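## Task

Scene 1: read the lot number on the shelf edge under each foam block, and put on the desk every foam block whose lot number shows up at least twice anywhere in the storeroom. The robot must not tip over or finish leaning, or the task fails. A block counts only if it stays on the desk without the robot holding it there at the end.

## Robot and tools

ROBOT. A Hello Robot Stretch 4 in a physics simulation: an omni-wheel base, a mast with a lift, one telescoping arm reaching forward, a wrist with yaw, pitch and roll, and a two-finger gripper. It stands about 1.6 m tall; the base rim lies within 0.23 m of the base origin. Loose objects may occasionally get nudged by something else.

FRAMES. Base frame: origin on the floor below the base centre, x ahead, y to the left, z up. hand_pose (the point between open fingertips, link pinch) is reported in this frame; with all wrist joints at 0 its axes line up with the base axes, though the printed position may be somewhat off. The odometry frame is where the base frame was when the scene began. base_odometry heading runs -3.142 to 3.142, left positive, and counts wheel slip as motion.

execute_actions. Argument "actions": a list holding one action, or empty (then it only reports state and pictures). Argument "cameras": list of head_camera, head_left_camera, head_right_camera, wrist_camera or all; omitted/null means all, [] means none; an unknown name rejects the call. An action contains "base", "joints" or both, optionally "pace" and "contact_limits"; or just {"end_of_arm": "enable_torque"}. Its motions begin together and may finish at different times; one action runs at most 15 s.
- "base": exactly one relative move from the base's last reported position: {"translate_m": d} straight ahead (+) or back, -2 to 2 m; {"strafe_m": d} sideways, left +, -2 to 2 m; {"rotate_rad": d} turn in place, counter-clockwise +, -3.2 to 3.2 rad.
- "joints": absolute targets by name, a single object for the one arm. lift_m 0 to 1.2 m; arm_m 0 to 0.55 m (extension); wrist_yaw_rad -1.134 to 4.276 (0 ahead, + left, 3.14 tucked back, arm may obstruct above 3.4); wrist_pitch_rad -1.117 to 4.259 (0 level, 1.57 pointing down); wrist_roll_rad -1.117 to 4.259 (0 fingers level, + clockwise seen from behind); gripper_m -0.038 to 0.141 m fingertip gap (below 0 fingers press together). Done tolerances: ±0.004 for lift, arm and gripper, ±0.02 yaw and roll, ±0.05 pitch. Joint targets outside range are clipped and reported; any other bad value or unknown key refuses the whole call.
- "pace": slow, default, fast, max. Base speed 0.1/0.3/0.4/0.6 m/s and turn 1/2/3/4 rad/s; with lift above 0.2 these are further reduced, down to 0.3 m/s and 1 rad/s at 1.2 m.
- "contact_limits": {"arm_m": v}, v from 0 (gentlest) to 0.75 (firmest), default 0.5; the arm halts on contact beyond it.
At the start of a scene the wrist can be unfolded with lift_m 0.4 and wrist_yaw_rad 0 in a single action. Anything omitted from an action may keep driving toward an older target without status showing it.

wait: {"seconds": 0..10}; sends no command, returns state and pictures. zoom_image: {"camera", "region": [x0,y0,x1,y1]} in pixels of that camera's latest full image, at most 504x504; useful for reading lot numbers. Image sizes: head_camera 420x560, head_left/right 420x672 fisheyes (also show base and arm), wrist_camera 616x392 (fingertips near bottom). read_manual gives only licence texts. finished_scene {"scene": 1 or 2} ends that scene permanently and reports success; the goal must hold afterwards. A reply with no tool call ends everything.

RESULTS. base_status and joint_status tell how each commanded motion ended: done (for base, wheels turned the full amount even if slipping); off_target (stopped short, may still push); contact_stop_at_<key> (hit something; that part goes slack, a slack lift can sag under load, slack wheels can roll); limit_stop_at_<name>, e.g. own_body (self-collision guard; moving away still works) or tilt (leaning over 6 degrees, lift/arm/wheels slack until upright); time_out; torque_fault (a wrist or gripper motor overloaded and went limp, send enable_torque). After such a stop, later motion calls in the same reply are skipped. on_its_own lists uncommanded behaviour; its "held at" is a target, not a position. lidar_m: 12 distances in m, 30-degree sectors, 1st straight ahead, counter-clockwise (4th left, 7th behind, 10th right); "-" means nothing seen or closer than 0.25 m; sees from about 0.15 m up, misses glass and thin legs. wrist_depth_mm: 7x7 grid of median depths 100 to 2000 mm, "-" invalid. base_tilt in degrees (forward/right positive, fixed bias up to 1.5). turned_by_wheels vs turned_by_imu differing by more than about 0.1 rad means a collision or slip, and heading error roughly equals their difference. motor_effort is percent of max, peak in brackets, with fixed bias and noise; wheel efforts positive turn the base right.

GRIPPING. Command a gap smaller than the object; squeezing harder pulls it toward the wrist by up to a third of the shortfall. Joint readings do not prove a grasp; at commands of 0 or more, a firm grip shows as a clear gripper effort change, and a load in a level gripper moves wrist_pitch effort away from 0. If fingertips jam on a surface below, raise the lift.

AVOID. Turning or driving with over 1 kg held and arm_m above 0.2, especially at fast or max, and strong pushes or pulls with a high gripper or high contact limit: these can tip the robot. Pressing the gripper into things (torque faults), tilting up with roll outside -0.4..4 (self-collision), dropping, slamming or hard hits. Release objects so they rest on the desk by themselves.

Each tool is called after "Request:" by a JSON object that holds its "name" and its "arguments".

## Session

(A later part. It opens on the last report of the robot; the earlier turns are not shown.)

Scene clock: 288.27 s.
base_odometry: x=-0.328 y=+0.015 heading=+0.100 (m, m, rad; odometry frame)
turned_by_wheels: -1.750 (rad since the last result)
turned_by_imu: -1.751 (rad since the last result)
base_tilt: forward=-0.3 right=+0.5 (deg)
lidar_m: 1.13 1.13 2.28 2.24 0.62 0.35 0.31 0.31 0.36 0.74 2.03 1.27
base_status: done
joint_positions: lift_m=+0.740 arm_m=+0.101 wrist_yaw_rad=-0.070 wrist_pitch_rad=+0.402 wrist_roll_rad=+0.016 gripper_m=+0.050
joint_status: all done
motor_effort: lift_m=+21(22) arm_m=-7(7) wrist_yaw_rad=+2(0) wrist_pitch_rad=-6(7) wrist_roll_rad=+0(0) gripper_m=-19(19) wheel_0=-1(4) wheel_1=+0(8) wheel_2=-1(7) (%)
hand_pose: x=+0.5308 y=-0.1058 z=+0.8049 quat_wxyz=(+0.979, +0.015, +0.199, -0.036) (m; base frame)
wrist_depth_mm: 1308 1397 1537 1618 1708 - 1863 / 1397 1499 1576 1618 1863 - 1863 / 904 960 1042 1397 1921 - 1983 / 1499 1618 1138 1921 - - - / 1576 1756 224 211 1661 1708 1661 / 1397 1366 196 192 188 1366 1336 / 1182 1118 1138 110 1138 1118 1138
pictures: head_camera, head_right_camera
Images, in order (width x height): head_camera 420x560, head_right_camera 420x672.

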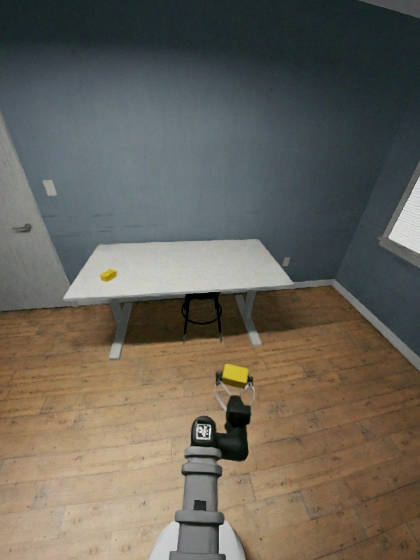

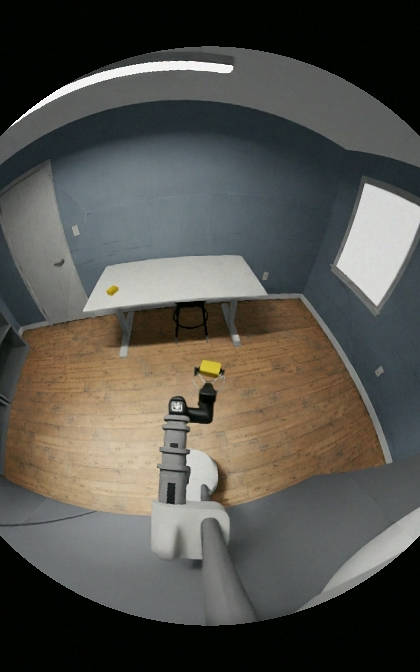

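Request:
{"name": "execute_actions", "arguments": {"actions": [{"base":{"translate_m":0.38},"joints":{"arm_m":0.55},"pace":"fast"}], "cameras": []}}

Request:
{"name": "execute_actions", "arguments": {"actions": [{"joints":{"lift_m":0.686}}], "cameras": ["wrist_camera","head_camera"]}}

Scene clock: 301.37 s.
base_odometry: x=+0.051 y=+0.053 heading=+0.100 (m, m, rad; odometry frame)
turned_by_wheels: +0.000 (rad since the last result)
turned_by_imu: +0.001 (rad since the last result)
base_tilt: forward=-0.3 right=+0.5 (deg)
lidar_m: 0.76 0.75 0.93 2.32 1.30 0.78 0.69 0.68 0.86 1.93 1.95 0.81
base_status: done
joint_positions: lift_m=+0.740 arm_m=+0.548 wrist_yaw_rad=-0.070 wrist_pitch_rad=+0.402 wrist_roll_rad=+0.016 gripper_m=+0.050
joint_status: all done
motor_effort: lift_m=+21(21) arm_m=+7(8) wrist_yaw_rad=+0(0) wrist_pitch_rad=-7(8) wrist_roll_rad=+0(0) gripper_m=-18(18) wheel_0=+0(6) wheel_1=-2(6) wheel_2=+0(10) (%)
hand_pose: x=+0.9781 y=-0.1057 z=+0.8049 quat_wxyz=(+0.979, +0.015, +0.199, -0.036) (m; base frame)
wrist_depth_mm: 661 691 750 809 878 960 1078 / 683 741 798 854 960 1025 1160 / 723 778 809 809 788 1118 1281 / 574 559 549 539 530 521 539 / 418 418 224 209 399 397 389 / 329 315 195 193 187 317 310 / 274 262 263 110 267 263 268
pictures: none
No camera images: the call's "cameras" was empty. Leave "cameras" out to get every camera's image.

Scene clock: 302.50 s.
base_odometry: x=+0.051 y=+0.053 heading=+0.100 (m, m, rad; odometry frame)
turned_by_wheels: +0.000 (rad since the last result)
turned_by_imu: +0.000 (rad since the last result)
base_tilt: forward=-0.3 right=+0.6 (deg)
lidar_m: 0.75 0.75 0.95 2.31 1.32 0.79 0.68 0.65 0.83 1.94 1.92 0.84
base_status: not commanded
joint_positions: lift_m=+0.686 arm_m=+0.548 wrist_yaw_rad=-0.070 wrist_pitch_rad=+0.402 wrist_roll_rad=+0.016 gripper_m=+0.050
joint_status: all done
motor_effort: lift_m=+14(20) arm_m=+7(7) wrist_yaw_rad=-1(1) wrist_pitch_rad=-6(7) wrist_roll_rad=+1(1) gripper_m=-21(19) wheel_0=+0(0) wheel_1=-1(1) wheel_2=+1(0) (%)
hand_pose: x=+0.9781 y=-0.1057 z=+0.7516 quat_wxyz=(+0.979, +0.015, +0.199, -0.036) (m; base frame)
wrist_depth_mm: 654 707 750 820 891 976 1060 / 691 732 788 866 917 1025 1138 / 676 647 634 609 597 597 1205 / 433 424 418 413 407 399 394 / 317 319 225 211 304 300 297 / 250 240 196 192 188 239 237 / 209 199 199 110 204 200 200
pictures: head_camera, wrist_camera
Images, in order (width x height): head_camera 420x560, wrist_camera 616x392.

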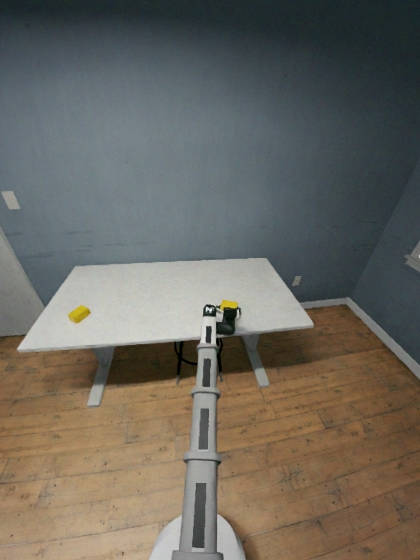

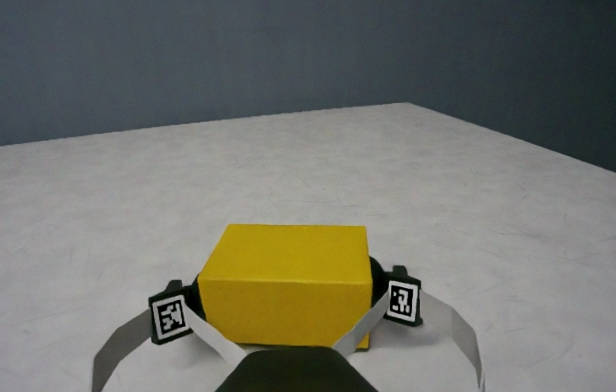

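Request:
{"name": "execute_actions", "arguments": {"actions": [{"joints":{"lift_m":0.681,"gripper_m":0.11}}], "cameras": []}}

Request:
{"name": "execute_actions", "arguments": {"actions": [{"joints":{"lift_m":0.72,"arm_m":0.1,"gripper_m":0.13},"pace":"max"}], "cameras": ["wrist_camera"]}}

Request:
{"name": "execute_actions", "arguments": {"actions": [{"base":{"rotate_rad":-1.7},"joints":{"lift_m":0.4,"arm_m":0.0,"wrist_pitch_rad":0.0,"wrist_yaw_rad":0.08},"pace":"max"}], "cameras": ["head_camera","head_right_camera"]}}

Scene clock: 311.63 s.
base_odometry: x=+0.051 y=+0.053 heading=+0.100 (m, m, rad; odometry frame)
turned_by_wheels: +0.000 (rad since the last result)
turned_by_imu: +0.000 (rad since the last result)
base_tilt: forward=-0.3 right=+0.7 (deg)
lidar_m: 0.76 0.74 0.94 2.31 1.30 0.79 0.69 0.68 0.85 1.93 1.93 0.86
base_status: not commanded
joint_positions: lift_m=+0.681 arm_m=+0.548 wrist_yaw_rad=-0.070 wrist_pitch_rad=+0.402 wrist_roll_rad=+0.016 gripper_m=+0.110
joint_status: all done
motor_effort: lift_m=+14(14) arm_m=+6(6) wrist_yaw_rad=+0(1) wrist_pitch_rad=-7(6) wrist_roll_rad=+0(1) gripper_m=-1(18) wheel_0=+0(0) wheel_1=-1(1) wheel_2=+0(0) (%)
hand_pose: x=+0.9781 y=-0.1057 z=+0.7466 quat_wxyz=(+0.979, +0.015, +0.199, -0.036) (m; base frame)
wrist_depth_mm: 661 707 750 820 878 960 1060 / 691 732 788 854 931 1008 1138 / 661 634 615 603 580 580 1205 / 421 410 407 402 394 387 382 / 309 307 245 220 283 293 289 / 243 224 209 203 198 234 229 / 204 201 202 110 204 195 197
pictures: none
No camera images: the call's "cameras" was empty. Leave "cameras" out to get every camera's image.

Scene clock: 313.53 s.
base_odometry: x=+0.051 y=+0.053 heading=+0.100 (m, m, rad; odometry frame)
turned_by_wheels: +0.000 (rad since the last result)
turned_by_imu: +0.000 (rad since the last result)
base_tilt: forward=-0.3 right=+0.6 (deg)
lidar_m: 0.76 0.75 0.95 2.32 1.30 0.79 0.69 0.68 0.83 1.92 1.94 0.85
base_status: not commanded
joint_positions: lift_m=+0.720 arm_m=+0.101 wrist_yaw_rad=-0.070 wrist_pitch_rad=+0.402 wrist_roll_rad=+0.016 gripper_m=+0.130
joint_status: all done
motor_effort: lift_m=+21(24) arm_m=-7(8) wrist_yaw_rad=+1(0) wrist_pitch_rad=-8(7) wrist_roll_rad=+0(0) gripper_m=+0(1) wheel_0=+0(1) wheel_1=-1(1) wheel_2=+0(0) (%)
hand_pose: x=+0.5308 y=-0.1058 z=+0.7850 quat_wxyz=(+0.979, +0.015, +0.199, -0.036) (m; base frame)
wrist_depth_mm: 1008 1078 1160 1255 1397 1464 1661 / 1060 1138 1205 1255 1430 1618 1756 / 831 788 691 676 715 715 1863 / 517 517 535 574 1060 1921 1921 / 1229 707 741 1618 1618 1661 1661 / 1281 213 1281 1397 1138 1336 1308 / 1138 1118 1160 110 1118 1118 1098
pictures: wrist_camera
Images, in order (width x height): wrist_camera 616x392.

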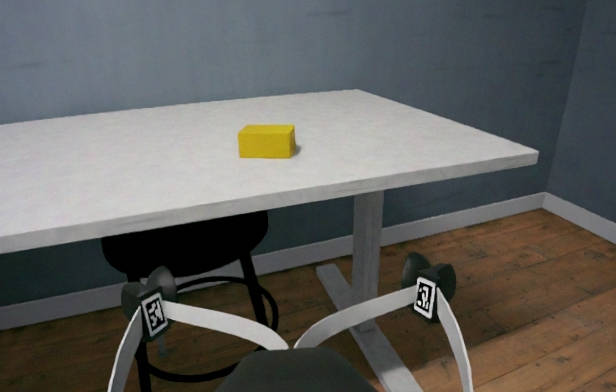

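Scene clock: 315.50 s.
base_odometry: x=+0.051 y=+0.053 heading=-1.600 (m, m, rad; odometry frame)
turned_by_wheels: -1.700 (rad since the last result)
turned_by_imu: -1.702 (rad since the last result)
base_tilt: forward=-0.1 right=+0.6 (deg)
lidar_m: 1.97 1.94 0.94 0.77 0.75 0.89 2.32 1.67 0.86 0.68 0.67 0.78
base_status: done
joint_positions: lift_m=+0.400 arm_m=+0.001 wrist_yaw_rad=+0.080 wrist_pitch_rad=+0.003 wrist_roll_rad=+0.016 gripper_m=+0.130
joint_status: all done
motor_effort: lift_m=+15(21) arm_m=-7(4) wrist_yaw_rad=+1(6) wrist_pitch_rad=-8(11) wrist_roll_rad=+0(0) gripper_m=+1(0) wheel_0=-1(4) wheel_1=-1(7) wheel_2=-2(7) (%)
hand_pose: x=+0.4667 y=-0.0641 z=+0.5777 quat_wxyz=(+0.999, +0.008, +0.002, +0.040) (m; base frame)
wrist_depth_mm: 1537 1661 1756 1863 - 691 554 / 1576 1661 1756 1983 1983 707 554 / 1537 1661 1808 1921 - 715 564 / 1499 1708 1808 - - 723 569 / 1576 1661 1756 1921 1983 732 574 / 1576 213 1756 1921 1576 715 574 / 1464 1366 1397 110 1308 715 591
pictures: head_camera, head_right_camera
Images, in order (width x height): head_camera 420x560, head_right_camera 420x672.

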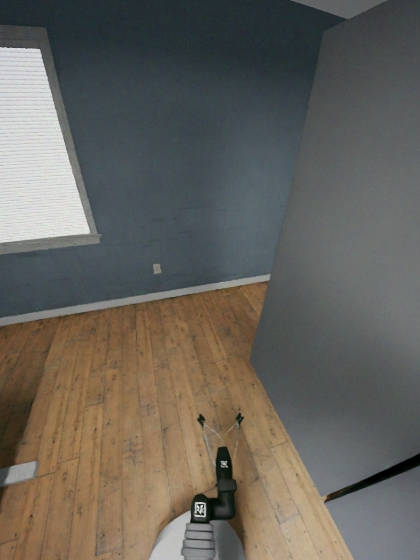

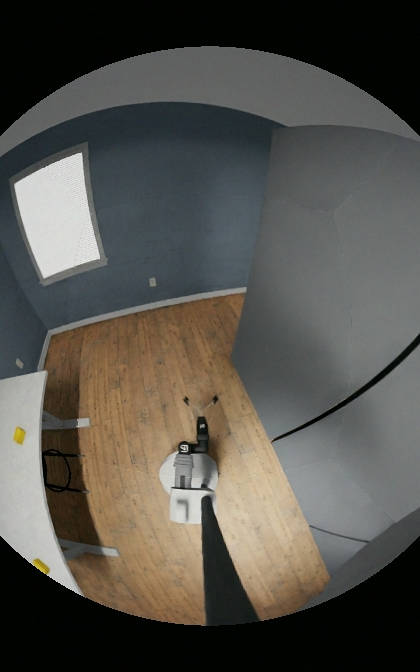

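Request:
{"name": "execute_actions", "arguments": {"actions": [{"base":{"translate_m":1.42},"joints":{"lift_m":0.3,"wrist_yaw_rad":1.6},"pace":"max"}], "cameras": []}}

Request:
{"name": "execute_actions", "arguments": {"actions": [{"base":{"rotate_rad":-1.26},"joints":{"wrist_yaw_rad":0.08,"lift_m":0.4},"pace":"max"}], "cameras": ["head_camera","head_right_camera"]}}

Scene clock: 345.33 s.
base_odometry: x=+0.009 y=-1.367 heading=-1.600 (m, m, rad; odometry frame)
turned_by_wheels: +0.000 (rad since the last result)
turned_by_imu: +0.002 (rad since the last result)
base_tilt: forward=-0.3 right=+0.8 (deg)
lidar_m: 0.60 0.58 0.69 1.05 1.39 1.41 4.12 0.54 0.44 0.68 1.47 0.74
base_status: done
joint_positions: lift_m=+0.300 arm_m=+0.001 wrist_yaw_rad=+1.600 wrist_pitch_rad=+0.003 wrist_roll_rad=+0.016 gripper_m=+0.130
joint_status: all done
motor_effort: lift_m=+16(17) arm_m=-6(7) wrist_yaw_rad=+2(7) wrist_pitch_rad=-6(8) wrist_roll_rad=+0(0) gripper_m=+0(0) wheel_0=+0(7) wheel_1=+0(9) wheel_2=+0(13) (%)
hand_pose: x=+0.2511 y=+0.2909 z=+0.4777 quat_wxyz=(+0.697, +0.005, +0.007, +0.717) (m; base frame)
wrist_depth_mm: 1808 1983 - 960 615 439 353 / 1808 1983 - 946 621 442 362 / 1808 1983 - 1008 627 455 366 / 1808 1983 - 1025 640 455 373 / 1863 1983 - 1078 654 459 373 / 1808 213 1661 1098 591 445 375 / 1205 1160 1138 110 668 445 379
pictures: none
No camera images: the call's "cameras" was empty. Leave "cameras" out to get every camera's image.

Scene clock: 346.83 s.
base_odometry: x=+0.009 y=-1.367 heading=-2.860 (m, m, rad; odometry frame)
turned_by_wheels: -1.260 (rad since the last result)
turned_by_imu: -1.261 (rad since the last result)
base_tilt: forward=-0.2 right=+0.6 (deg)
lidar_m: 1.68 0.92 0.62 0.59 0.62 0.85 2.03 1.35 1.71 1.05 0.44 0.50
base_status: done
joint_positions: lift_m=+0.400 arm_m=+0.001 wrist_yaw_rad=+0.080 wrist_pitch_rad=+0.002 wrist_roll_rad=+0.016 gripper_m=+0.130
joint_status: all done
motor_effort: lift_m=+20(27) arm_m=-6(6) wrist_yaw_rad=+1(7) wrist_pitch_rad=-6(8) wrist_roll_rad=+0(1) gripper_m=-1(1) wheel_0=+1(7) wheel_1=-1(6) wheel_2=+0(9) (%)
hand_pose: x=+0.4666 y=-0.0641 z=+0.5773 quat_wxyz=(+0.999, +0.008, +0.002, +0.040) (m; base frame)
wrist_depth_mm: 1118 1464 1464 1464 1499 1499 402 / 1078 1464 1464 1537 1464 1499 413 / 1060 1537 1464 1499 1537 1499 421 / 1060 1499 1499 1499 1537 1537 427 / 1025 1499 1499 1537 1537 1499 430 / 1042 213 1537 1537 1537 1537 433 / 1008 1281 1366 110 1336 1229 436
pictures: head_camera, head_right_camera
Images, in order (width x height): head_camera 420x560, head_right_camera 420x672.

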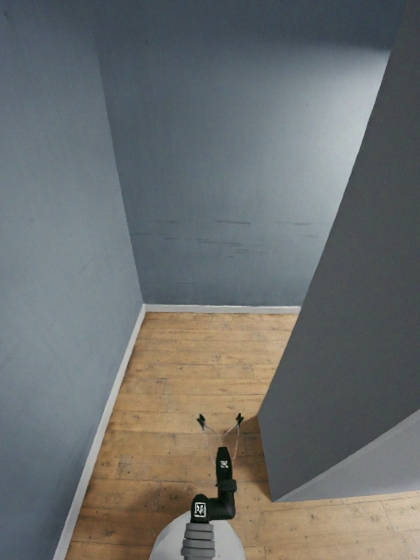

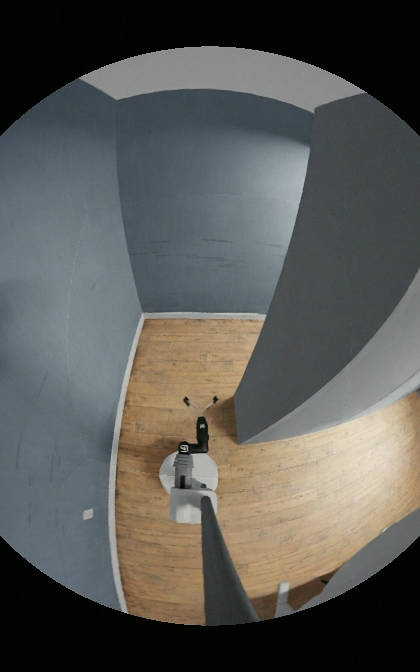

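Request:
{"name": "execute_actions", "arguments": {"actions": [{"base":{"translate_m":1.2},"joints":{"wrist_yaw_rad":1.2,"lift_m":0.45},"pace":"max"}], "cameras": []}}

Request:
{"name": "execute_actions", "arguments": {"actions": [{"base":{"rotate_rad":-1.75},"joints":{"wrist_yaw_rad":-0.5,"lift_m":0.5},"pace":"max"}], "cameras": ["head_camera","head_right_camera","wrist_camera"]}}

Scene clock: 363.63 s.
base_odometry: x=-1.144 y=-1.700 heading=-2.860 (m, m, rad; odometry frame)
turned_by_wheels: +0.000 (rad since the last result)
turned_by_imu: +0.001 (rad since the last result)
base_tilt: forward=-0.3 right=+0.7 (deg)
lidar_m: 0.47 0.48 0.68 0.64 0.68 0.93 2.46 0.59 0.66 1.72 0.73 0.51
base_status: done
joint_positions: lift_m=+0.450 arm_m=+0.001 wrist_yaw_rad=+1.200 wrist_pitch_rad=+0.002 wrist_roll_rad=+0.016 gripper_m=+0.130
joint_status: all done
motor_effort: lift_m=+21(25) arm_m=-6(7) wrist_yaw_rad=+2(9) wrist_pitch_rad=-6(7) wrist_roll_rad=+1(1) gripper_m=+0(1) wheel_0=+1(8) wheel_1=-1(4) wheel_2=+1(13) (%)
hand_pose: x=+0.3581 y=+0.2372 z=+0.6273 quat_wxyz=(+0.825, +0.006, +0.005, +0.565) (m; base frame)
wrist_depth_mm: 559 603 668 473 327 248 209 / 549 609 676 484 332 250 211 / 554 609 668 496 336 253 213 / 554 615 683 508 343 257 216 / 554 615 676 517 345 260 218 / 564 213 654 521 320 252 220 / 554 597 668 110 353 252 221
pictures: none
No camera images: the call's "cameras" was empty. Leave "cameras" out to get every camera's image.

Scene clock: 365.43 s.
base_odometry: x=-1.144 y=-1.700 heading=+1.673 (m, m, rad; odometry frame)
turned_by_wheels: -1.750 (rad since the last result)
turned_by_imu: -1.752 (rad since the last result)
base_tilt: forward=+0.0 right=+0.5 (deg)
lidar_m: 1.07 0.95 0.55 0.47 0.48 0.60 0.65 0.66 0.77 1.39 0.62 0.59
base_status: done
joint_positions: lift_m=+0.500 arm_m=+0.001 wrist_yaw_rad=-0.500 wrist_pitch_rad=+0.002 wrist_roll_rad=+0.016 gripper_m=+0.130
joint_status: all done
motor_effort: lift_m=+21(26) arm_m=-6(6) wrist_yaw_rad=+0(16) wrist_pitch_rad=-8(7) wrist_roll_rad=+0(1) gripper_m=+0(0) wheel_0=-1(7) wheel_1=+0(8) wheel_2=-2(8) (%)
hand_pose: x=+0.3833 y=-0.2150 z=+0.6773 quat_wxyz=(+0.969, +0.008, -0.001, -0.247) (m; base frame)
wrist_depth_mm: 1708 1098 1205 549 415 549 - / 1808 1060 798 820 418 549 - / 1863 1098 1205 1182 421 539 - / - 1060 1255 1160 413 530 - / - 1098 1160 1118 418 530 - / 1983 213 699 615 399 525 1921 / 1576 1098 1182 110 427 525 1430
pictures: head_camera, head_right_camera, wrist_camera
Images, in order (width x height): head_camera 420x560, head_right_camera 420x672, wrist_camera 616x392.

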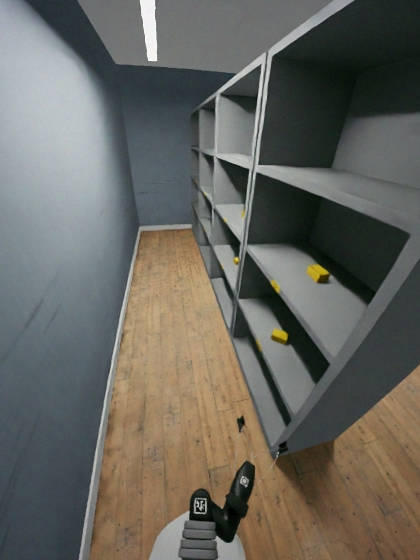

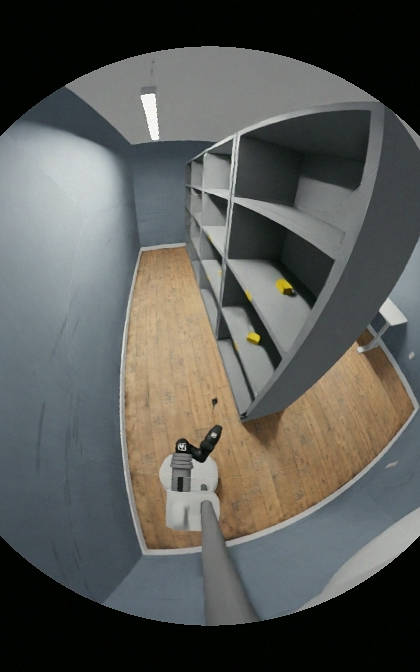

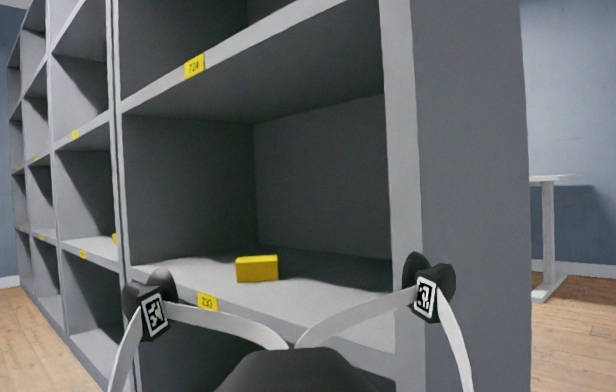

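Request:
{"name": "zoom_image", "arguments": {"camera": "wrist_camera", "region": [150, 40, 290, 320]}}

Region (150, 40, 290, 320) of wrist_camera's 616x392 image, scaled by 1.800.

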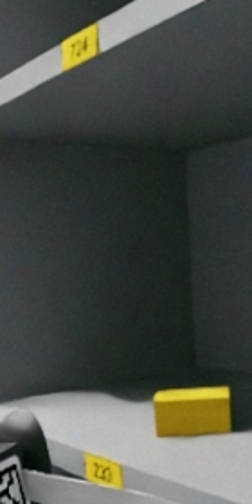

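Request:
{"name": "execute_actions", "arguments": {"actions": [{"base":{"rotate_rad":-1.36},"joints":{"wrist_yaw_rad":0.5,"lift_m":0.45},"pace":"max"}], "cameras": []}}

Request:
{"name": "execute_actions", "arguments": {"actions": [{"base":{"translate_m":-0.19},"pace":"max"}], "cameras": ["wrist_camera"]}}

Scene clock: 394.73 s.
base_odometry: x=-1.144 y=-1.700 heading=+0.313 (m, m, rad; odometry frame)
turned_by_wheels: -1.360 (rad since the last result)
turned_by_imu: -1.361 (rad since the last result)
base_tilt: forward=-0.3 right=+0.6 (deg)
lidar_m: 2.33 0.57 0.68 1.75 0.74 0.50 0.48 0.47 0.67 0.65 0.68 0.92
base_status: done
joint_positions: lift_m=+0.450 arm_m=+0.001 wrist_yaw_rad=+0.500 wrist_pitch_rad=+0.003 wrist_roll_rad=+0.016 gripper_m=+0.130
joint_status: all done
motor_effort: lift_m=+15(17) arm_m=-6(6) wrist_yaw_rad=+2(7) wrist_pitch_rad=-7(7) wrist_roll_rad=+0(1) gripper_m=+0(1) wheel_0=-1(5) wheel_1=-1(8) wheel_2=-1(8) (%)
hand_pose: x=+0.4671 y=+0.0615 z=+0.6277 quat_wxyz=(+0.969, +0.007, +0.003, +0.247) (m; base frame)
wrist_depth_mm: 389 484 676 - - - - / 394 492 676 - - - - / 399 484 668 - - - - / 402 484 661 - - - - / 404 480 654 - - - - / 402 213 591 - 1708 1863 1863 / 402 442 621 110 1464 1366 1308
pictures: none
No camera images: the call's "cameras" was empty. Leave "cameras" out to get every camera's image.

Scene clock: 396.40 s.
base_odometry: x=-1.325 y=-1.758 heading=+0.313 (m, m, rad; odometry frame)
turned_by_wheels: +0.000 (rad since the last result)
turned_by_imu: +0.000 (rad since the last result)
base_tilt: forward=-0.4 right=+0.6 (deg)
lidar_m: 2.31 0.76 0.92 1.37 0.44 0.29 0.28 0.28 0.40 0.66 0.68 0.91
base_status: done
joint_positions: lift_m=+0.450 arm_m=+0.001 wrist_yaw_rad=+0.500 wrist_pitch_rad=+0.003 wrist_roll_rad=+0.016 gripper_m=+0.130
joint_status: not commanded
motor_effort: lift_m=+15(15) arm_m=-6(6) wrist_yaw_rad=+1(2) wrist_pitch_rad=-8(6) wrist_roll_rad=+0(1) gripper_m=+0(1) wheel_0=+0(5) wheel_1=+1(6) wheel_2=+0(11) (%)
hand_pose: x=+0.4671 y=+0.0615 z=+0.6277 quat_wxyz=(+0.969, +0.007, +0.003, +0.247) (m; base frame)
wrist_depth_mm: 1182 609 668 - - - - / 866 820 661 - - - - / 1229 1229 647 - - - - / 1229 1229 640 - - - - / 878 878 634 - - - - / 1182 213 574 917 1708 1921 1808 / 1205 1229 591 110 1499 1397 1336
pictures: wrist_camera
Images, in order (width x height): wrist_camera 616x392.

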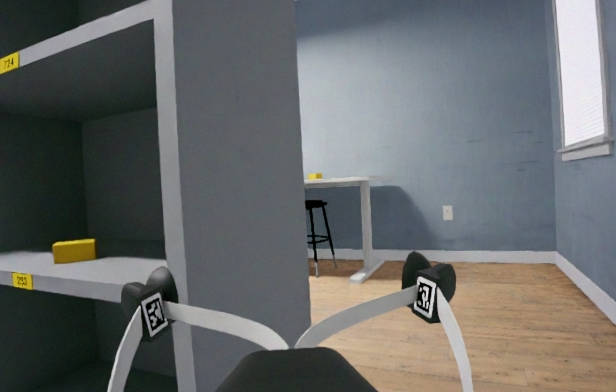

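Request:
{"name": "execute_actions", "arguments": {"actions": [{"base":{"strafe_m":0.97},"joints":{"lift_m":0.47},"pace":"max"}], "cameras": ["wrist_camera","head_camera"]}}

Scene clock: 411.53 s.
base_odometry: x=-1.623 y=-0.835 heading=+0.313 (m, m, rad; odometry frame)
turned_by_wheels: +0.000 (rad since the last result)
turned_by_imu: +0.004 (rad since the last result)
base_tilt: forward=-0.3 right=+0.6 (deg)
lidar_m: 0.63 0.65 0.89 1.53 0.48 0.34 0.31 0.33 0.44 1.19 1.68 0.67
base_status: done
joint_positions: lift_m=+0.470 arm_m=+0.001 wrist_yaw_rad=+0.500 wrist_pitch_rad=+0.002 wrist_roll_rad=+0.016 gripper_m=+0.130
joint_status: all done
motor_effort: lift_m=+20(21) arm_m=-6(6) wrist_yaw_rad=+1(2) wrist_pitch_rad=-6(8) wrist_roll_rad=-1(1) gripper_m=+0(0) wheel_0=+0(14) wheel_1=-1(11) wheel_2=+0(1) (%)
hand_pose: x=+0.4671 y=+0.0616 z=+0.6473 quat_wxyz=(+0.969, +0.008, +0.003, +0.247) (m; base frame)
wrist_depth_mm: 1118 574 517 609 627 647 676 / 809 820 517 768 820 778 699 / 1182 1182 512 768 854 788 715 / 1182 1229 517 750 866 778 715 / 1098 917 530 707 831 759 699 / 723 215 500 525 418 459 418 / 1160 1182 521 110 418 373 345
pictures: head_camera, wrist_camera
Images, in order (width x height): head_camera 420x560, wrist_camera 616x392.

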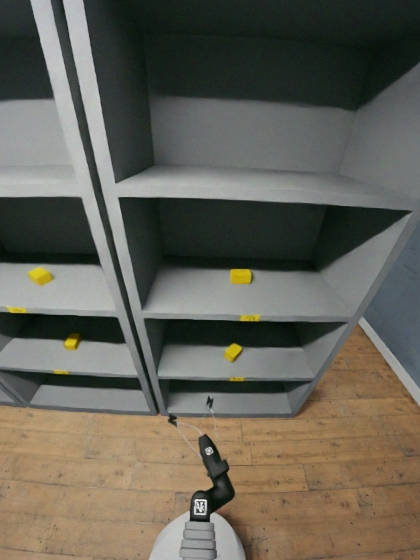

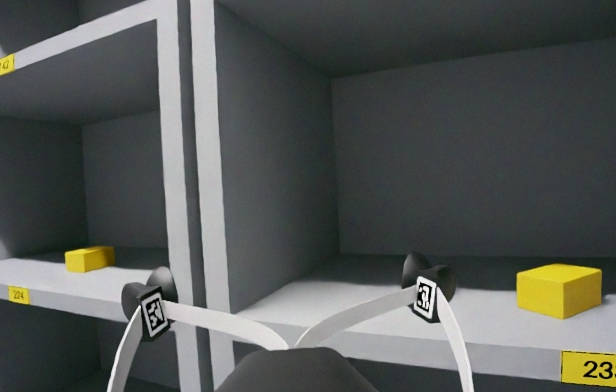

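Request:
{"name": "zoom_image", "arguments": {"camera": "head_camera", "region": [210, 300, 290, 395]}}

Request:
{"name": "zoom_image", "arguments": {"camera": "head_camera", "region": [0, 295, 90, 385]}}

Region (210, 300, 290, 395) of head_camera's 420x560 image, scaled by 5.305, with more detail than that image has; it fills the left 424 columns of this view, and the rest is white.

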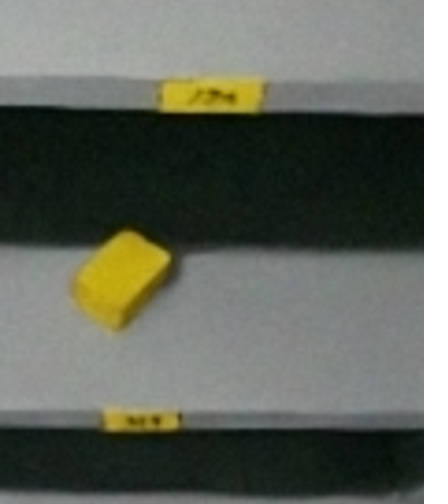

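Region (0, 295, 90, 385) of head_camera's 420x560 image, scaled by 5.600, with more detail than that image has.

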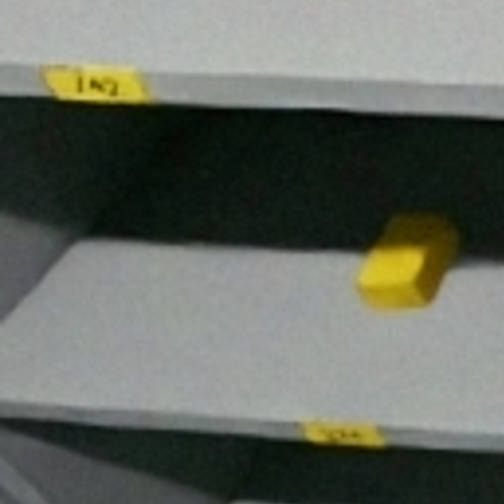

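Request:
{"name": "execute_actions", "arguments": {"actions": [{"joints":{"wrist_yaw_rad":0.1,"wrist_roll_rad":1.57,"lift_m":0.52}}], "cameras": ["wrist_camera"]}}

Scene clock: 429.43 s.
base_odometry: x=-1.623 y=-0.835 heading=+0.313 (m, m, rad; odometry frame)
turned_by_wheels: +0.000 (rad since the last result)
turned_by_imu: +0.000 (rad since the last result)
base_tilt: forward=-0.3 right=+0.7 (deg)
lidar_m: 0.62 0.66 0.91 1.48 0.48 0.30 0.30 0.32 0.45 1.15 1.69 0.69
base_status: not commanded
joint_positions: lift_m=+0.520 arm_m=+0.001 wrist_yaw_rad=+0.100 wrist_pitch_rad=+0.002 wrist_roll_rad=+1.570 gripper_m=+0.130
joint_status: all done
motor_effort: lift_m=+22(23) arm_m=-6(6) wrist_yaw_rad=+0(4) wrist_pitch_rad=-7(7) wrist_roll_rad=+2(9) gripper_m=+2(0) wheel_0=+0(0) wheel_1=-1(1) wheel_2=+0(0) (%)
hand_pose: x=+0.4678 y=-0.0581 z=+0.6972 quat_wxyz=(+0.707, +0.706, +0.036, +0.035) (m; base frame)
wrist_depth_mm: 421 654 854 878 512 904 798 / 424 654 878 866 517 904 798 / 436 654 878 904 521 904 809 / 427 640 878 904 544 931 820 / 439 627 904 931 554 931 820 / 430 213 904 931 455 960 820 / 449 517 750 110 554 707 723
pictures: wrist_camera
Images, in order (width x height): wrist_camera 616x392.

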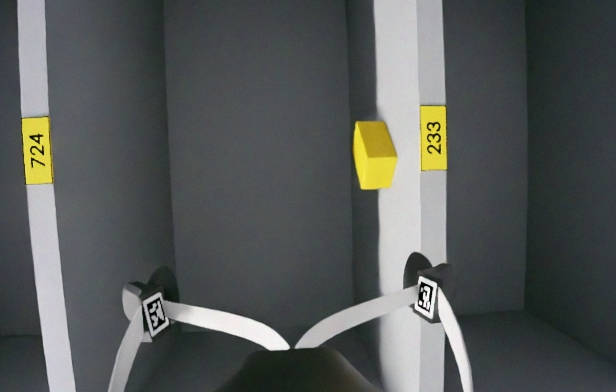

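Request:
{"name": "execute_actions", "arguments": {"actions": [{"base":{"strafe_m":0.85},"joints":{"lift_m":0.57},"pace":"max"}], "cameras": ["wrist_camera","head_camera"]}}

Request:
{"name": "execute_actions", "arguments": {"actions": [{"base":{"strafe_m":0.9},"pace":"max"}], "cameras": ["wrist_camera","head_camera"]}}

Scene clock: 440.43 s.
base_odometry: x=-1.885 y=-0.026 heading=+0.313 (m, m, rad; odometry frame)
turned_by_wheels: +0.000 (rad since the last result)
turned_by_imu: +0.004 (rad since the last result)
base_tilt: forward=-0.3 right=+0.7 (deg)
lidar_m: 0.61 0.63 0.90 1.58 0.54 0.36 0.33 0.33 0.48 1.25 0.93 0.64
base_status: done
joint_positions: lift_m=+0.570 arm_m=+0.001 wrist_yaw_rad=+0.100 wrist_pitch_rad=+0.002 wrist_roll_rad=+1.570 gripper_m=+0.130
joint_status: all done
motor_effort: lift_m=+20(25) arm_m=-6(6) wrist_yaw_rad=+1(0) wrist_pitch_rad=-7(8) wrist_roll_rad=+1(3) gripper_m=+0(1) wheel_0=+0(12) wheel_1=+1(11) wheel_2=+0(1) (%)
hand_pose: x=+0.4678 y=-0.0582 z=+0.7474 quat_wxyz=(+0.707, +0.706, +0.036, +0.035) (m; base frame)
wrist_depth_mm: 389 530 831 842 661 459 854 / 389 530 854 854 683 473 866 / 609 521 854 866 699 477 878 / 820 521 866 878 634 452 878 / 831 504 878 866 723 455 904 / 854 212 878 891 597 452 878 / 854 418 854 110 741 496 831
pictures: head_camera, wrist_camera
Images, in order (width x height): head_camera 420x560, wrist_camera 616x392.

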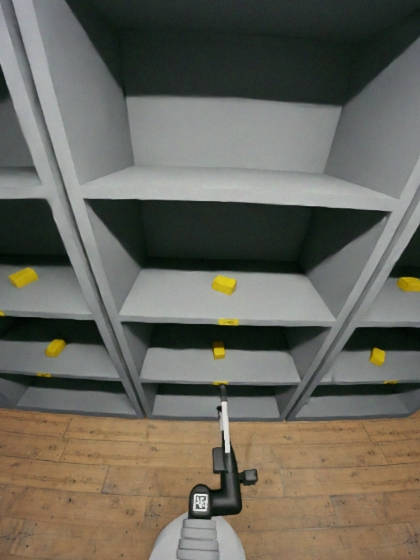

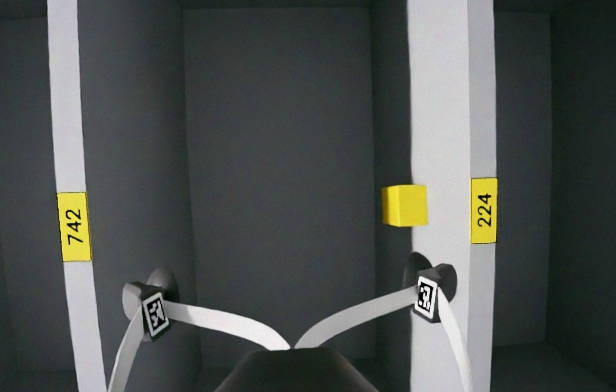

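Scene clock: 443.67 s.
base_odometry: x=-2.162 y=+0.830 heading=+0.313 (m, m, rad; odometry frame)
turned_by_wheels: +0.000 (rad since the last result)
turned_by_imu: +0.004 (rad since the last result)
base_tilt: forward=-0.2 right=+0.7 (deg)
lidar_m: 0.58 0.62 0.87 1.32 0.55 0.39 0.36 0.38 0.52 1.40 0.88 0.63
base_status: done
joint_positions: lift_m=+0.570 arm_m=+0.001 wrist_yaw_rad=+0.100 wrist_pitch_rad=+0.002 wrist_roll_rad=+1.570 gripper_m=+0.130
joint_status: not commanded
motor_effort: lift_m=+19(19) arm_m=-6(6) wrist_yaw_rad=+2(1) wrist_pitch_rad=-7(6) wrist_roll_rad=+2(1) gripper_m=+0(1) wheel_0=+0(9) wheel_1=+0(13) wheel_2=+0(1) (%)
hand_pose: x=+0.4678 y=-0.0582 z=+0.7474 quat_wxyz=(+0.707, +0.706, +0.036, +0.035) (m; base frame)
wrist_depth_mm: 362 530 809 809 668 427 820 / 362 530 809 820 691 436 854 / 375 521 842 842 691 439 878 / 384 517 842 854 707 445 904 / 591 504 842 866 715 455 891 / 831 213 854 878 591 424 891 / 842 418 866 110 741 424 854
pictures: head_camera, wrist_camera
Images, in order (width x height): head_camera 420x560, wrist_camera 616x392.

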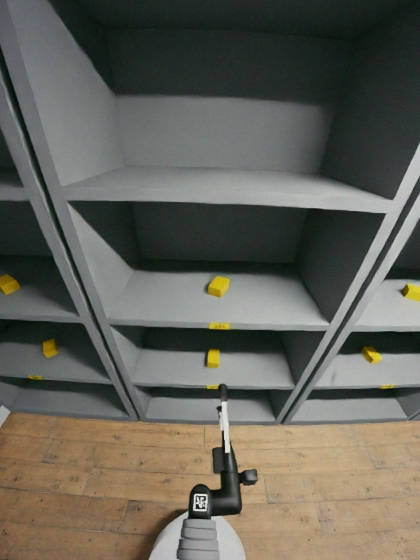

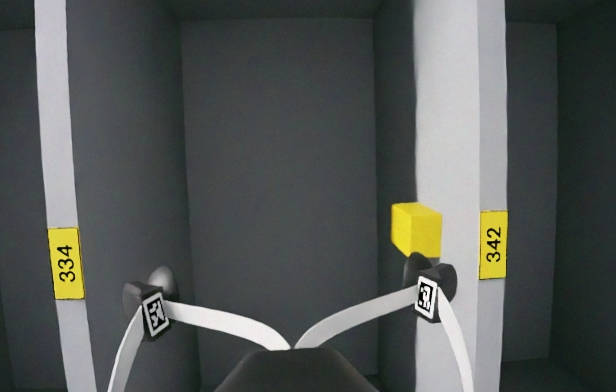

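Request:
{"name": "execute_actions", "arguments": {"actions": [{"base":{"strafe_m":0.42},"joints":{"wrist_yaw_rad":0.85},"pace":"max"}], "cameras": ["wrist_camera","head_camera"]}}

Scene clock: 455.60 s.
base_odometry: x=-2.291 y=+1.230 heading=+0.313 (m, m, rad; odometry frame)
turned_by_wheels: +0.000 (rad since the last result)
turned_by_imu: +0.002 (rad since the last result)
base_tilt: forward=-0.3 right=+0.6 (deg)
lidar_m: 0.57 0.63 0.83 0.89 0.56 0.37 0.36 0.37 0.52 1.39 0.87 0.62
base_status: done
joint_positions: lift_m=+0.570 arm_m=+0.001 wrist_yaw_rad=+0.850 wrist_pitch_rad=+0.002 wrist_roll_rad=+1.570 gripper_m=+0.130
joint_status: all done
motor_effort: lift_m=+20(20) arm_m=-6(6) wrist_yaw_rad=+1(9) wrist_pitch_rad=-8(7) wrist_roll_rad=+1(2) gripper_m=+0(1) wheel_0=+0(14) wheel_1=+0(12) wheel_2=+0(1) (%)
hand_pose: x=+0.4281 y=+0.1590 z=+0.7474 quat_wxyz=(+0.645, +0.643, +0.292, +0.291) (m; base frame)
wrist_depth_mm: 342 530 750 759 668 373 544 / 342 525 831 854 676 379 854 / 377 521 931 976 699 439 878 / 960 525 1042 1138 676 1060 891 / 1025 559 1098 1138 723 1098 891 / 976 212 960 1025 732 1008 891 / 904 917 904 110 946 960 946
pictures: head_camera, wrist_camera
Images, in order (width x height): head_camera 420x560, wrist_camera 616x392.

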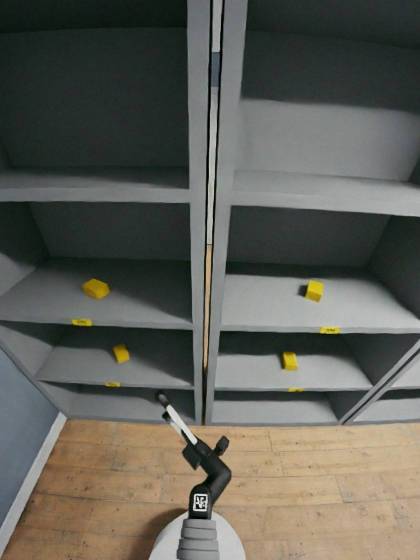

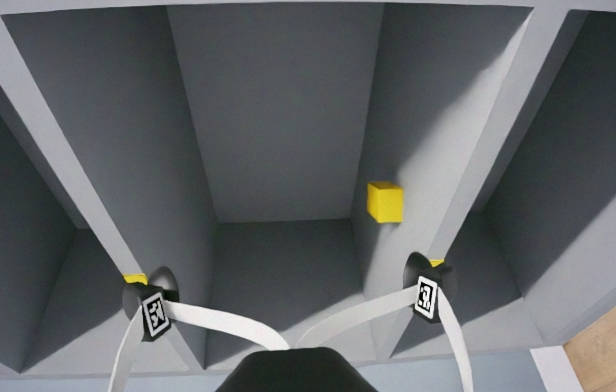

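Hidden by fingers; close gripper and yaw a bit more.

Request:
{"name": "execute_actions", "arguments": {"actions": [{"joints":{"wrist_yaw_rad":1.1}}], "cameras": ["wrist_camera"]}}

Request:
{"name": "zoom_image", "arguments": {"camera": "wrist_camera", "region": [70, 130, 520, 280]}}

Scene clock: 472.83 s.
base_odometry: x=-2.291 y=+1.230 heading=+0.313 (m, m, rad; odometry frame)
turned_by_wheels: +0.000 (rad since the last result)
turned_by_imu: +0.000 (rad since the last result)
base_tilt: forward=-0.2 right=+0.6 (deg)
lidar_m: 0.58 0.60 0.83 0.90 0.57 0.39 0.37 0.40 0.53 1.41 0.87 0.62
base_status: not commanded
joint_positions: lift_m=+0.570 arm_m=+0.001 wrist_yaw_rad=+1.100 wrist_pitch_rad=+0.002 wrist_roll_rad=+1.570 gripper_m=+0.130
joint_status: all done
motor_effort: lift_m=+19(19) arm_m=-6(6) wrist_yaw_rad=+2(6) wrist_pitch_rad=-7(6) wrist_roll_rad=+2(2) gripper_m=+0(1) wheel_0=-1(1) wheel_1=-1(0) wheel_2=+0(0) (%)
hand_pose: x=+0.3809 y=+0.2174 z=+0.7474 quat_wxyz=(+0.604, +0.602, +0.370, +0.369) (m; base frame)
wrist_depth_mm: 342 525 842 854 668 373 854 / 387 525 960 1025 621 445 854 / 1008 525 1098 1118 707 1118 878 / 991 699 1008 1042 820 1078 891 / 931 960 960 991 976 1008 960 / 917 213 946 946 917 960 960 / 866 866 878 110 891 904 878
pictures: wrist_camera
Images, in order (width x height): wrist_camera 616x392.

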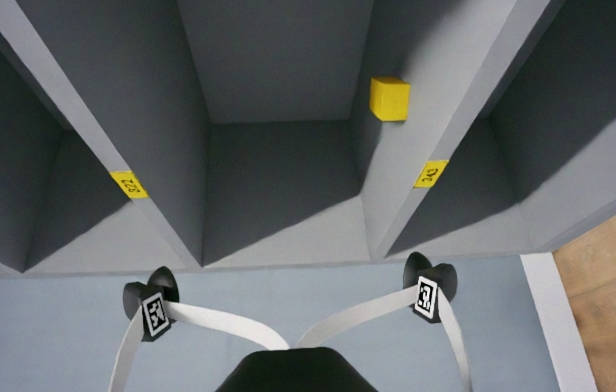

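Region (70, 130, 520, 280) of wrist_camera's 616x392 image, scaled by 1.120.

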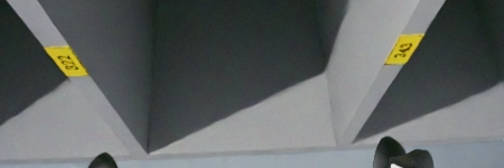

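Request:
{"name": "zoom_image", "arguments": {"camera": "wrist_camera", "region": [400, 145, 460, 205]}}

Request:
{"name": "zoom_image", "arguments": {"camera": "wrist_camera", "region": [100, 155, 160, 215]}}

Region (400, 145, 460, 205) of wrist_camera's 616x392 image, scaled by 8.400.

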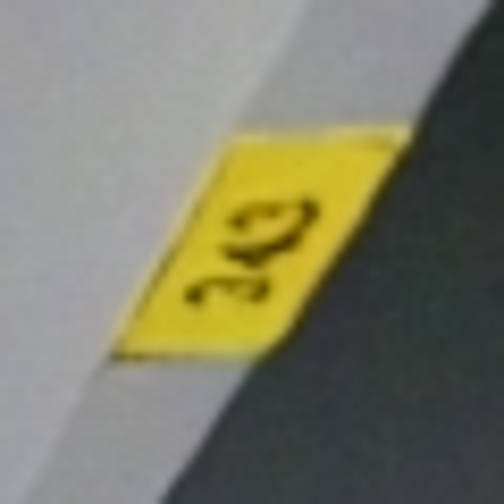

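Region (100, 155, 160, 215) of wrist_camera's 616x392 image, scaled by 8.400.

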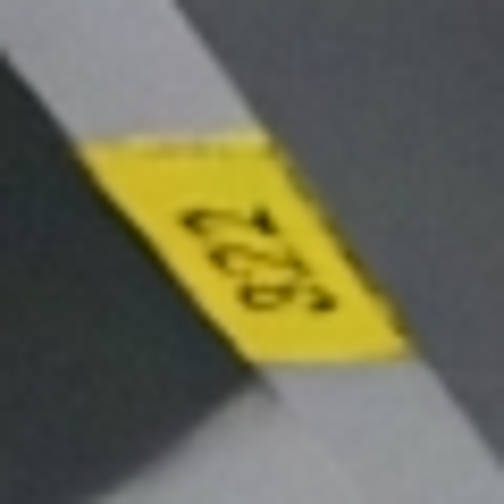

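Request:
{"name": "execute_actions", "arguments": {"actions": [{"base":{"strafe_m":0.2},"joints":{"wrist_yaw_rad":0.85},"pace":"max"}], "cameras": ["wrist_camera"]}}

Scene clock: 492.50 s.
base_odometry: x=-2.352 y=+1.420 heading=+0.313 (m, m, rad; odometry frame)
turned_by_wheels: +0.000 (rad since the last result)
turned_by_imu: +0.001 (rad since the last result)
base_tilt: forward=-0.4 right=+0.6 (deg)
lidar_m: 0.57 0.62 0.76 0.69 0.56 0.39 0.38 0.37 0.54 1.43 0.89 0.60
base_status: done
joint_positions: lift_m=+0.570 arm_m=+0.001 wrist_yaw_rad=+0.850 wrist_pitch_rad=+0.002 wrist_roll_rad=+1.570 gripper_m=+0.130
joint_status: all done
motor_effort: lift_m=+20(20) arm_m=-6(7) wrist_yaw_rad=+0(6) wrist_pitch_rad=-7(7) wrist_roll_rad=+2(2) gripper_m=+1(0) wheel_0=+0(11) wheel_1=+1(10) wheel_2=+0(0) (%)
hand_pose: x=+0.4281 y=+0.1591 z=+0.7474 quat_wxyz=(+0.645, +0.643, +0.292, +0.291) (m; base frame)
wrist_depth_mm: 340 525 741 759 668 373 539 / 342 530 831 854 668 377 820 / 370 525 931 960 707 439 866 / 946 517 991 1025 707 976 878 / 878 559 866 904 732 878 878 / 778 213 778 798 732 809 820 / 723 741 759 110 778 778 778
pictures: wrist_camera
Images, in order (width x height): wrist_camera 616x392.

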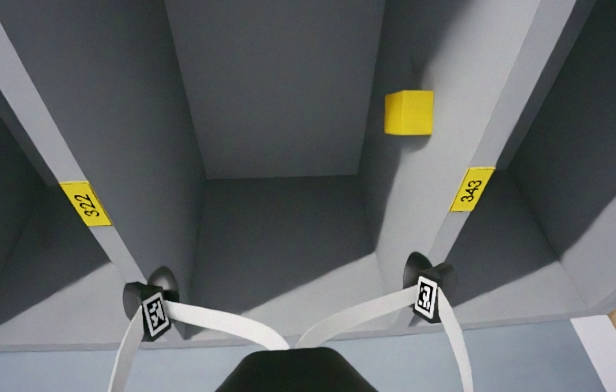

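Request:
{"name": "execute_actions", "arguments": {"actions": [{"base":{"strafe_m":-0.54},"joints":{"wrist_yaw_rad":0.08,"wrist_roll_rad":0.016,"wrist_pitch_rad":0.4,"lift_m":0.498},"pace":"max"}], "cameras": ["wrist_camera"]}}

Scene clock: 505.53 s.
base_odometry: x=-2.186 y=+0.906 heading=+0.313 (m, m, rad; odometry frame)
turned_by_wheels: +0.000 (rad since the last result)
turned_by_imu: -0.002 (rad since the last result)
base_tilt: forward=-0.3 right=+0.6 (deg)
lidar_m: 0.58 0.61 0.86 1.24 0.52 0.39 0.34 0.38 0.50 1.37 0.88 0.62
base_status: done
joint_positions: lift_m=+0.498 arm_m=+0.001 wrist_yaw_rad=+0.080 wrist_pitch_rad=+0.402 wrist_roll_rad=+0.017 gripper_m=+0.130
joint_status: all done
motor_effort: lift_m=+15(19) arm_m=-6(6) wrist_yaw_rad=+0(7) wrist_pitch_rad=-5(5) wrist_roll_rad=-1(3) gripper_m=+0(1) wheel_0=+1(9) wheel_1=+0(10) wheel_2=+0(1) (%)
hand_pose: x=+0.4436 y=-0.0659 z=+0.5635 quat_wxyz=(+0.979, +0.000, +0.200, +0.038) (m; base frame)
wrist_depth_mm: 549 741 759 759 768 768 654 / 544 788 798 798 809 809 647 / 530 647 640 569 615 603 585 / 436 430 424 418 421 424 427 / 508 778 991 976 976 960 654 / 530 213 917 931 831 854 661 / 525 683 768 110 778 759 691
pictures: wrist_camera
Images, in order (width x height): wrist_camera 616x392.

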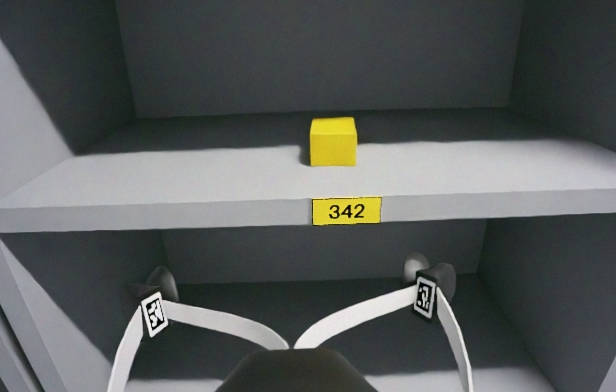

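Request:
{"name": "execute_actions", "arguments": {"actions": [{"joints":{"wrist_yaw_rad":-0.05,"arm_m":0.33,"lift_m":0.497},"pace":"fast"}], "cameras": ["wrist_camera"]}}

Scene clock: 514.13 s.
base_odometry: x=-2.186 y=+0.906 heading=+0.313 (m, m, rad; odometry frame)
turned_by_wheels: +0.000 (rad since the last result)
turned_by_imu: +0.000 (rad since the last result)
base_tilt: forward=-0.2 right=+0.5 (deg)
lidar_m: 0.58 0.60 0.85 1.23 0.56 0.38 0.36 0.38 0.50 1.37 0.88 0.63
base_status: not commanded
joint_positions: lift_m=+0.497 arm_m=+0.329 wrist_yaw_rad=-0.050 wrist_pitch_rad=+0.402 wrist_roll_rad=+0.016 gripper_m=+0.130
joint_status: all done
motor_effort: lift_m=+14(14) arm_m=+7(9) wrist_yaw_rad=+0(4) wrist_pitch_rad=-5(6) wrist_roll_rad=-1(0) gripper_m=+0(0) wheel_0=+1(1) wheel_1=+0(0) wheel_2=+0(0) (%)
hand_pose: x=+0.7605 y=-0.1005 z=+0.5626 quat_wxyz=(+0.979, +0.013, +0.199, -0.026) (m; base frame)
wrist_depth_mm: 427 442 455 469 492 508 512 / 452 462 480 500 517 535 530 / 480 496 517 530 539 554 521 / 433 421 415 407 399 397 392 / 315 314 309 225 303 297 293 / 249 213 229 194 202 236 236 / 208 204 204 110 206 198 200
pictures: wrist_camera
Images, in order (width x height): wrist_camera 616x392.

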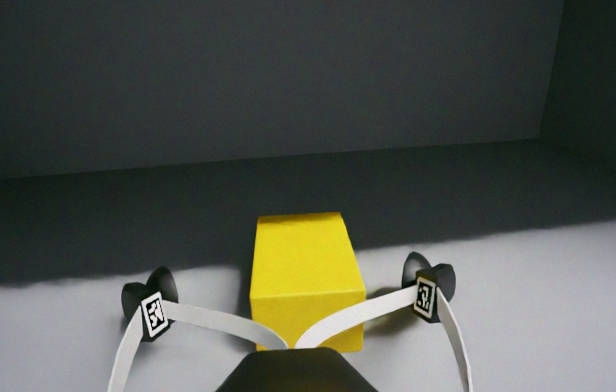

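Request:
{"name": "execute_actions", "arguments": {"actions": [{"joints":{"gripper_m":0.022,"wrist_yaw_rad":-0.08}}], "cameras": []}}

Request:
{"name": "execute_actions", "arguments": {"actions": [{"joints":{"lift_m":0.53,"arm_m":0.0},"pace":"fast"}], "cameras": ["wrist_camera"]}}

Scene clock: 523.67 s.
base_odometry: x=-2.186 y=+0.906 heading=+0.313 (m, m, rad; odometry frame)
turned_by_wheels: +0.000 (rad since the last result)
turned_by_imu: +0.000 (rad since the last result)
base_tilt: forward=-0.4 right=+0.4 (deg)
lidar_m: 0.59 0.62 0.88 1.24 0.55 0.38 0.35 0.38 0.51 1.35 0.88 0.63
base_status: not commanded
joint_positions: lift_m=+0.497 arm_m=+0.329 wrist_yaw_rad=-0.080 wrist_pitch_rad=+0.402 wrist_roll_rad=+0.016 gripper_m=+0.022
joint_status: all done
motor_effort: lift_m=+14(14) arm_m=+7(7) wrist_yaw_rad=-1(2) wrist_pitch_rad=-7(6) wrist_roll_rad=-1(2) gripper_m=-19(18) wheel_0=+1(1) wheel_1=+0(0) wheel_2=+0(1) (%)
hand_pose: x=+0.7573 y=-0.1083 z=+0.5626 quat_wxyz=(+0.979, +0.016, +0.199, -0.041) (m; base frame)
wrist_depth_mm: 427 442 462 473 500 517 508 / 449 462 484 504 521 549 517 / 473 492 512 530 544 569 512 / 433 418 415 407 399 394 392 / 315 312 294 217 301 298 293 / 247 248 186 186 190 238 235 / 206 197 204 110 207 196 201
pictures: none
No camera images: the call's "cameras" was empty. Leave "cameras" out to get every camera's image.

Scene clock: 525.43 s.
base_odometry: x=-2.186 y=+0.906 heading=+0.313 (m, m, rad; odometry frame)
turned_by_wheels: +0.000 (rad since the last result)
turned_by_imu: +0.000 (rad since the last result)
base_tilt: forward=-0.2 right=+0.4 (deg)
lidar_m: 0.58 0.62 0.86 1.24 0.57 0.39 0.36 0.37 0.51 1.36 0.88 0.63
base_status: not commanded
joint_positions: lift_m=+0.530 arm_m=+0.001 wrist_yaw_rad=-0.080 wrist_pitch_rad=+0.403 wrist_roll_rad=+0.016 gripper_m=+0.022
joint_status: all done
motor_effort: lift_m=+22(23) arm_m=-7(6) wrist_yaw_rad=+2(0) wrist_pitch_rad=-8(7) wrist_roll_rad=-1(1) gripper_m=-16(18) wheel_0=+1(1) wheel_1=+0(0) wheel_2=+0(0) (%)
hand_pose: x=+0.4297 y=-0.1084 z=+0.5948 quat_wxyz=(+0.979, +0.016, +0.200, -0.041) (m; base frame)
wrist_depth_mm: 699 732 759 778 809 676 521 / 723 759 798 831 866 699 530 / 691 768 759 732 715 640 525 / 512 512 500 492 484 504 508 / 410 421 427 216 1042 759 574 / 676 917 185 186 191 723 609 / 654 778 809 110 809 683 676
pictures: wrist_camera
Images, in order (width x height): wrist_camera 616x392.

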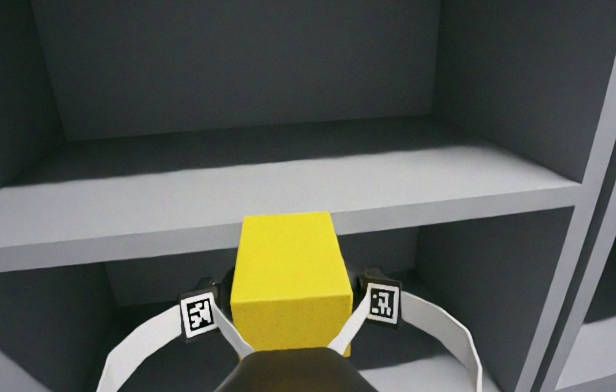

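Request:
{"name": "execute_actions", "arguments": {"actions": [{"base":{"strafe_m":-2.0},"joints":{"lift_m":0.3},"pace":"max"}], "cameras": []}}

Scene clock: 539.20 s.
base_odometry: x=-1.571 y=-0.997 heading=+0.313 (m, m, rad; odometry frame)
turned_by_wheels: +0.000 (rad since the last result)
turned_by_imu: -0.009 (rad since the last result)
base_tilt: forward=-0.3 right=+0.6 (deg)
lidar_m: 0.64 0.67 0.91 1.52 0.47 0.31 0.31 0.33 0.40 1.14 1.50 0.68
base_status: done
joint_positions: lift_m=+0.300 arm_m=+0.001 wrist_yaw_rad=-0.080 wrist_pitch_rad=+0.403 wrist_roll_rad=+0.016 gripper_m=+0.022
joint_status: all done
motor_effort: lift_m=+17(20) arm_m=-7(7) wrist_yaw_rad=+1(2) wrist_pitch_rad=-9(8) wrist_roll_rad=-2(1) gripper_m=-17(17) wheel_0=+1(12) wheel_1=+0(12) wheel_2=+0(1) (%)
hand_pose: x=+0.4297 y=-0.1083 z=+0.3653 quat_wxyz=(+0.979, +0.016, +0.200, -0.041) (m; base frame)
wrist_depth_mm: 362 375 394 404 430 449 1576 / 778 809 854 891 778 521 1618 / 831 854 891 931 798 554 1576 / 878 931 931 991 842 615 1182 / 798 809 768 216 741 647 891 / 627 640 186 186 191 661 707 / 544 544 569 110 615 591 603
pictures: none
No camera images: the call's "cameras" was empty. Leave "cameras" out to get every camera's image.


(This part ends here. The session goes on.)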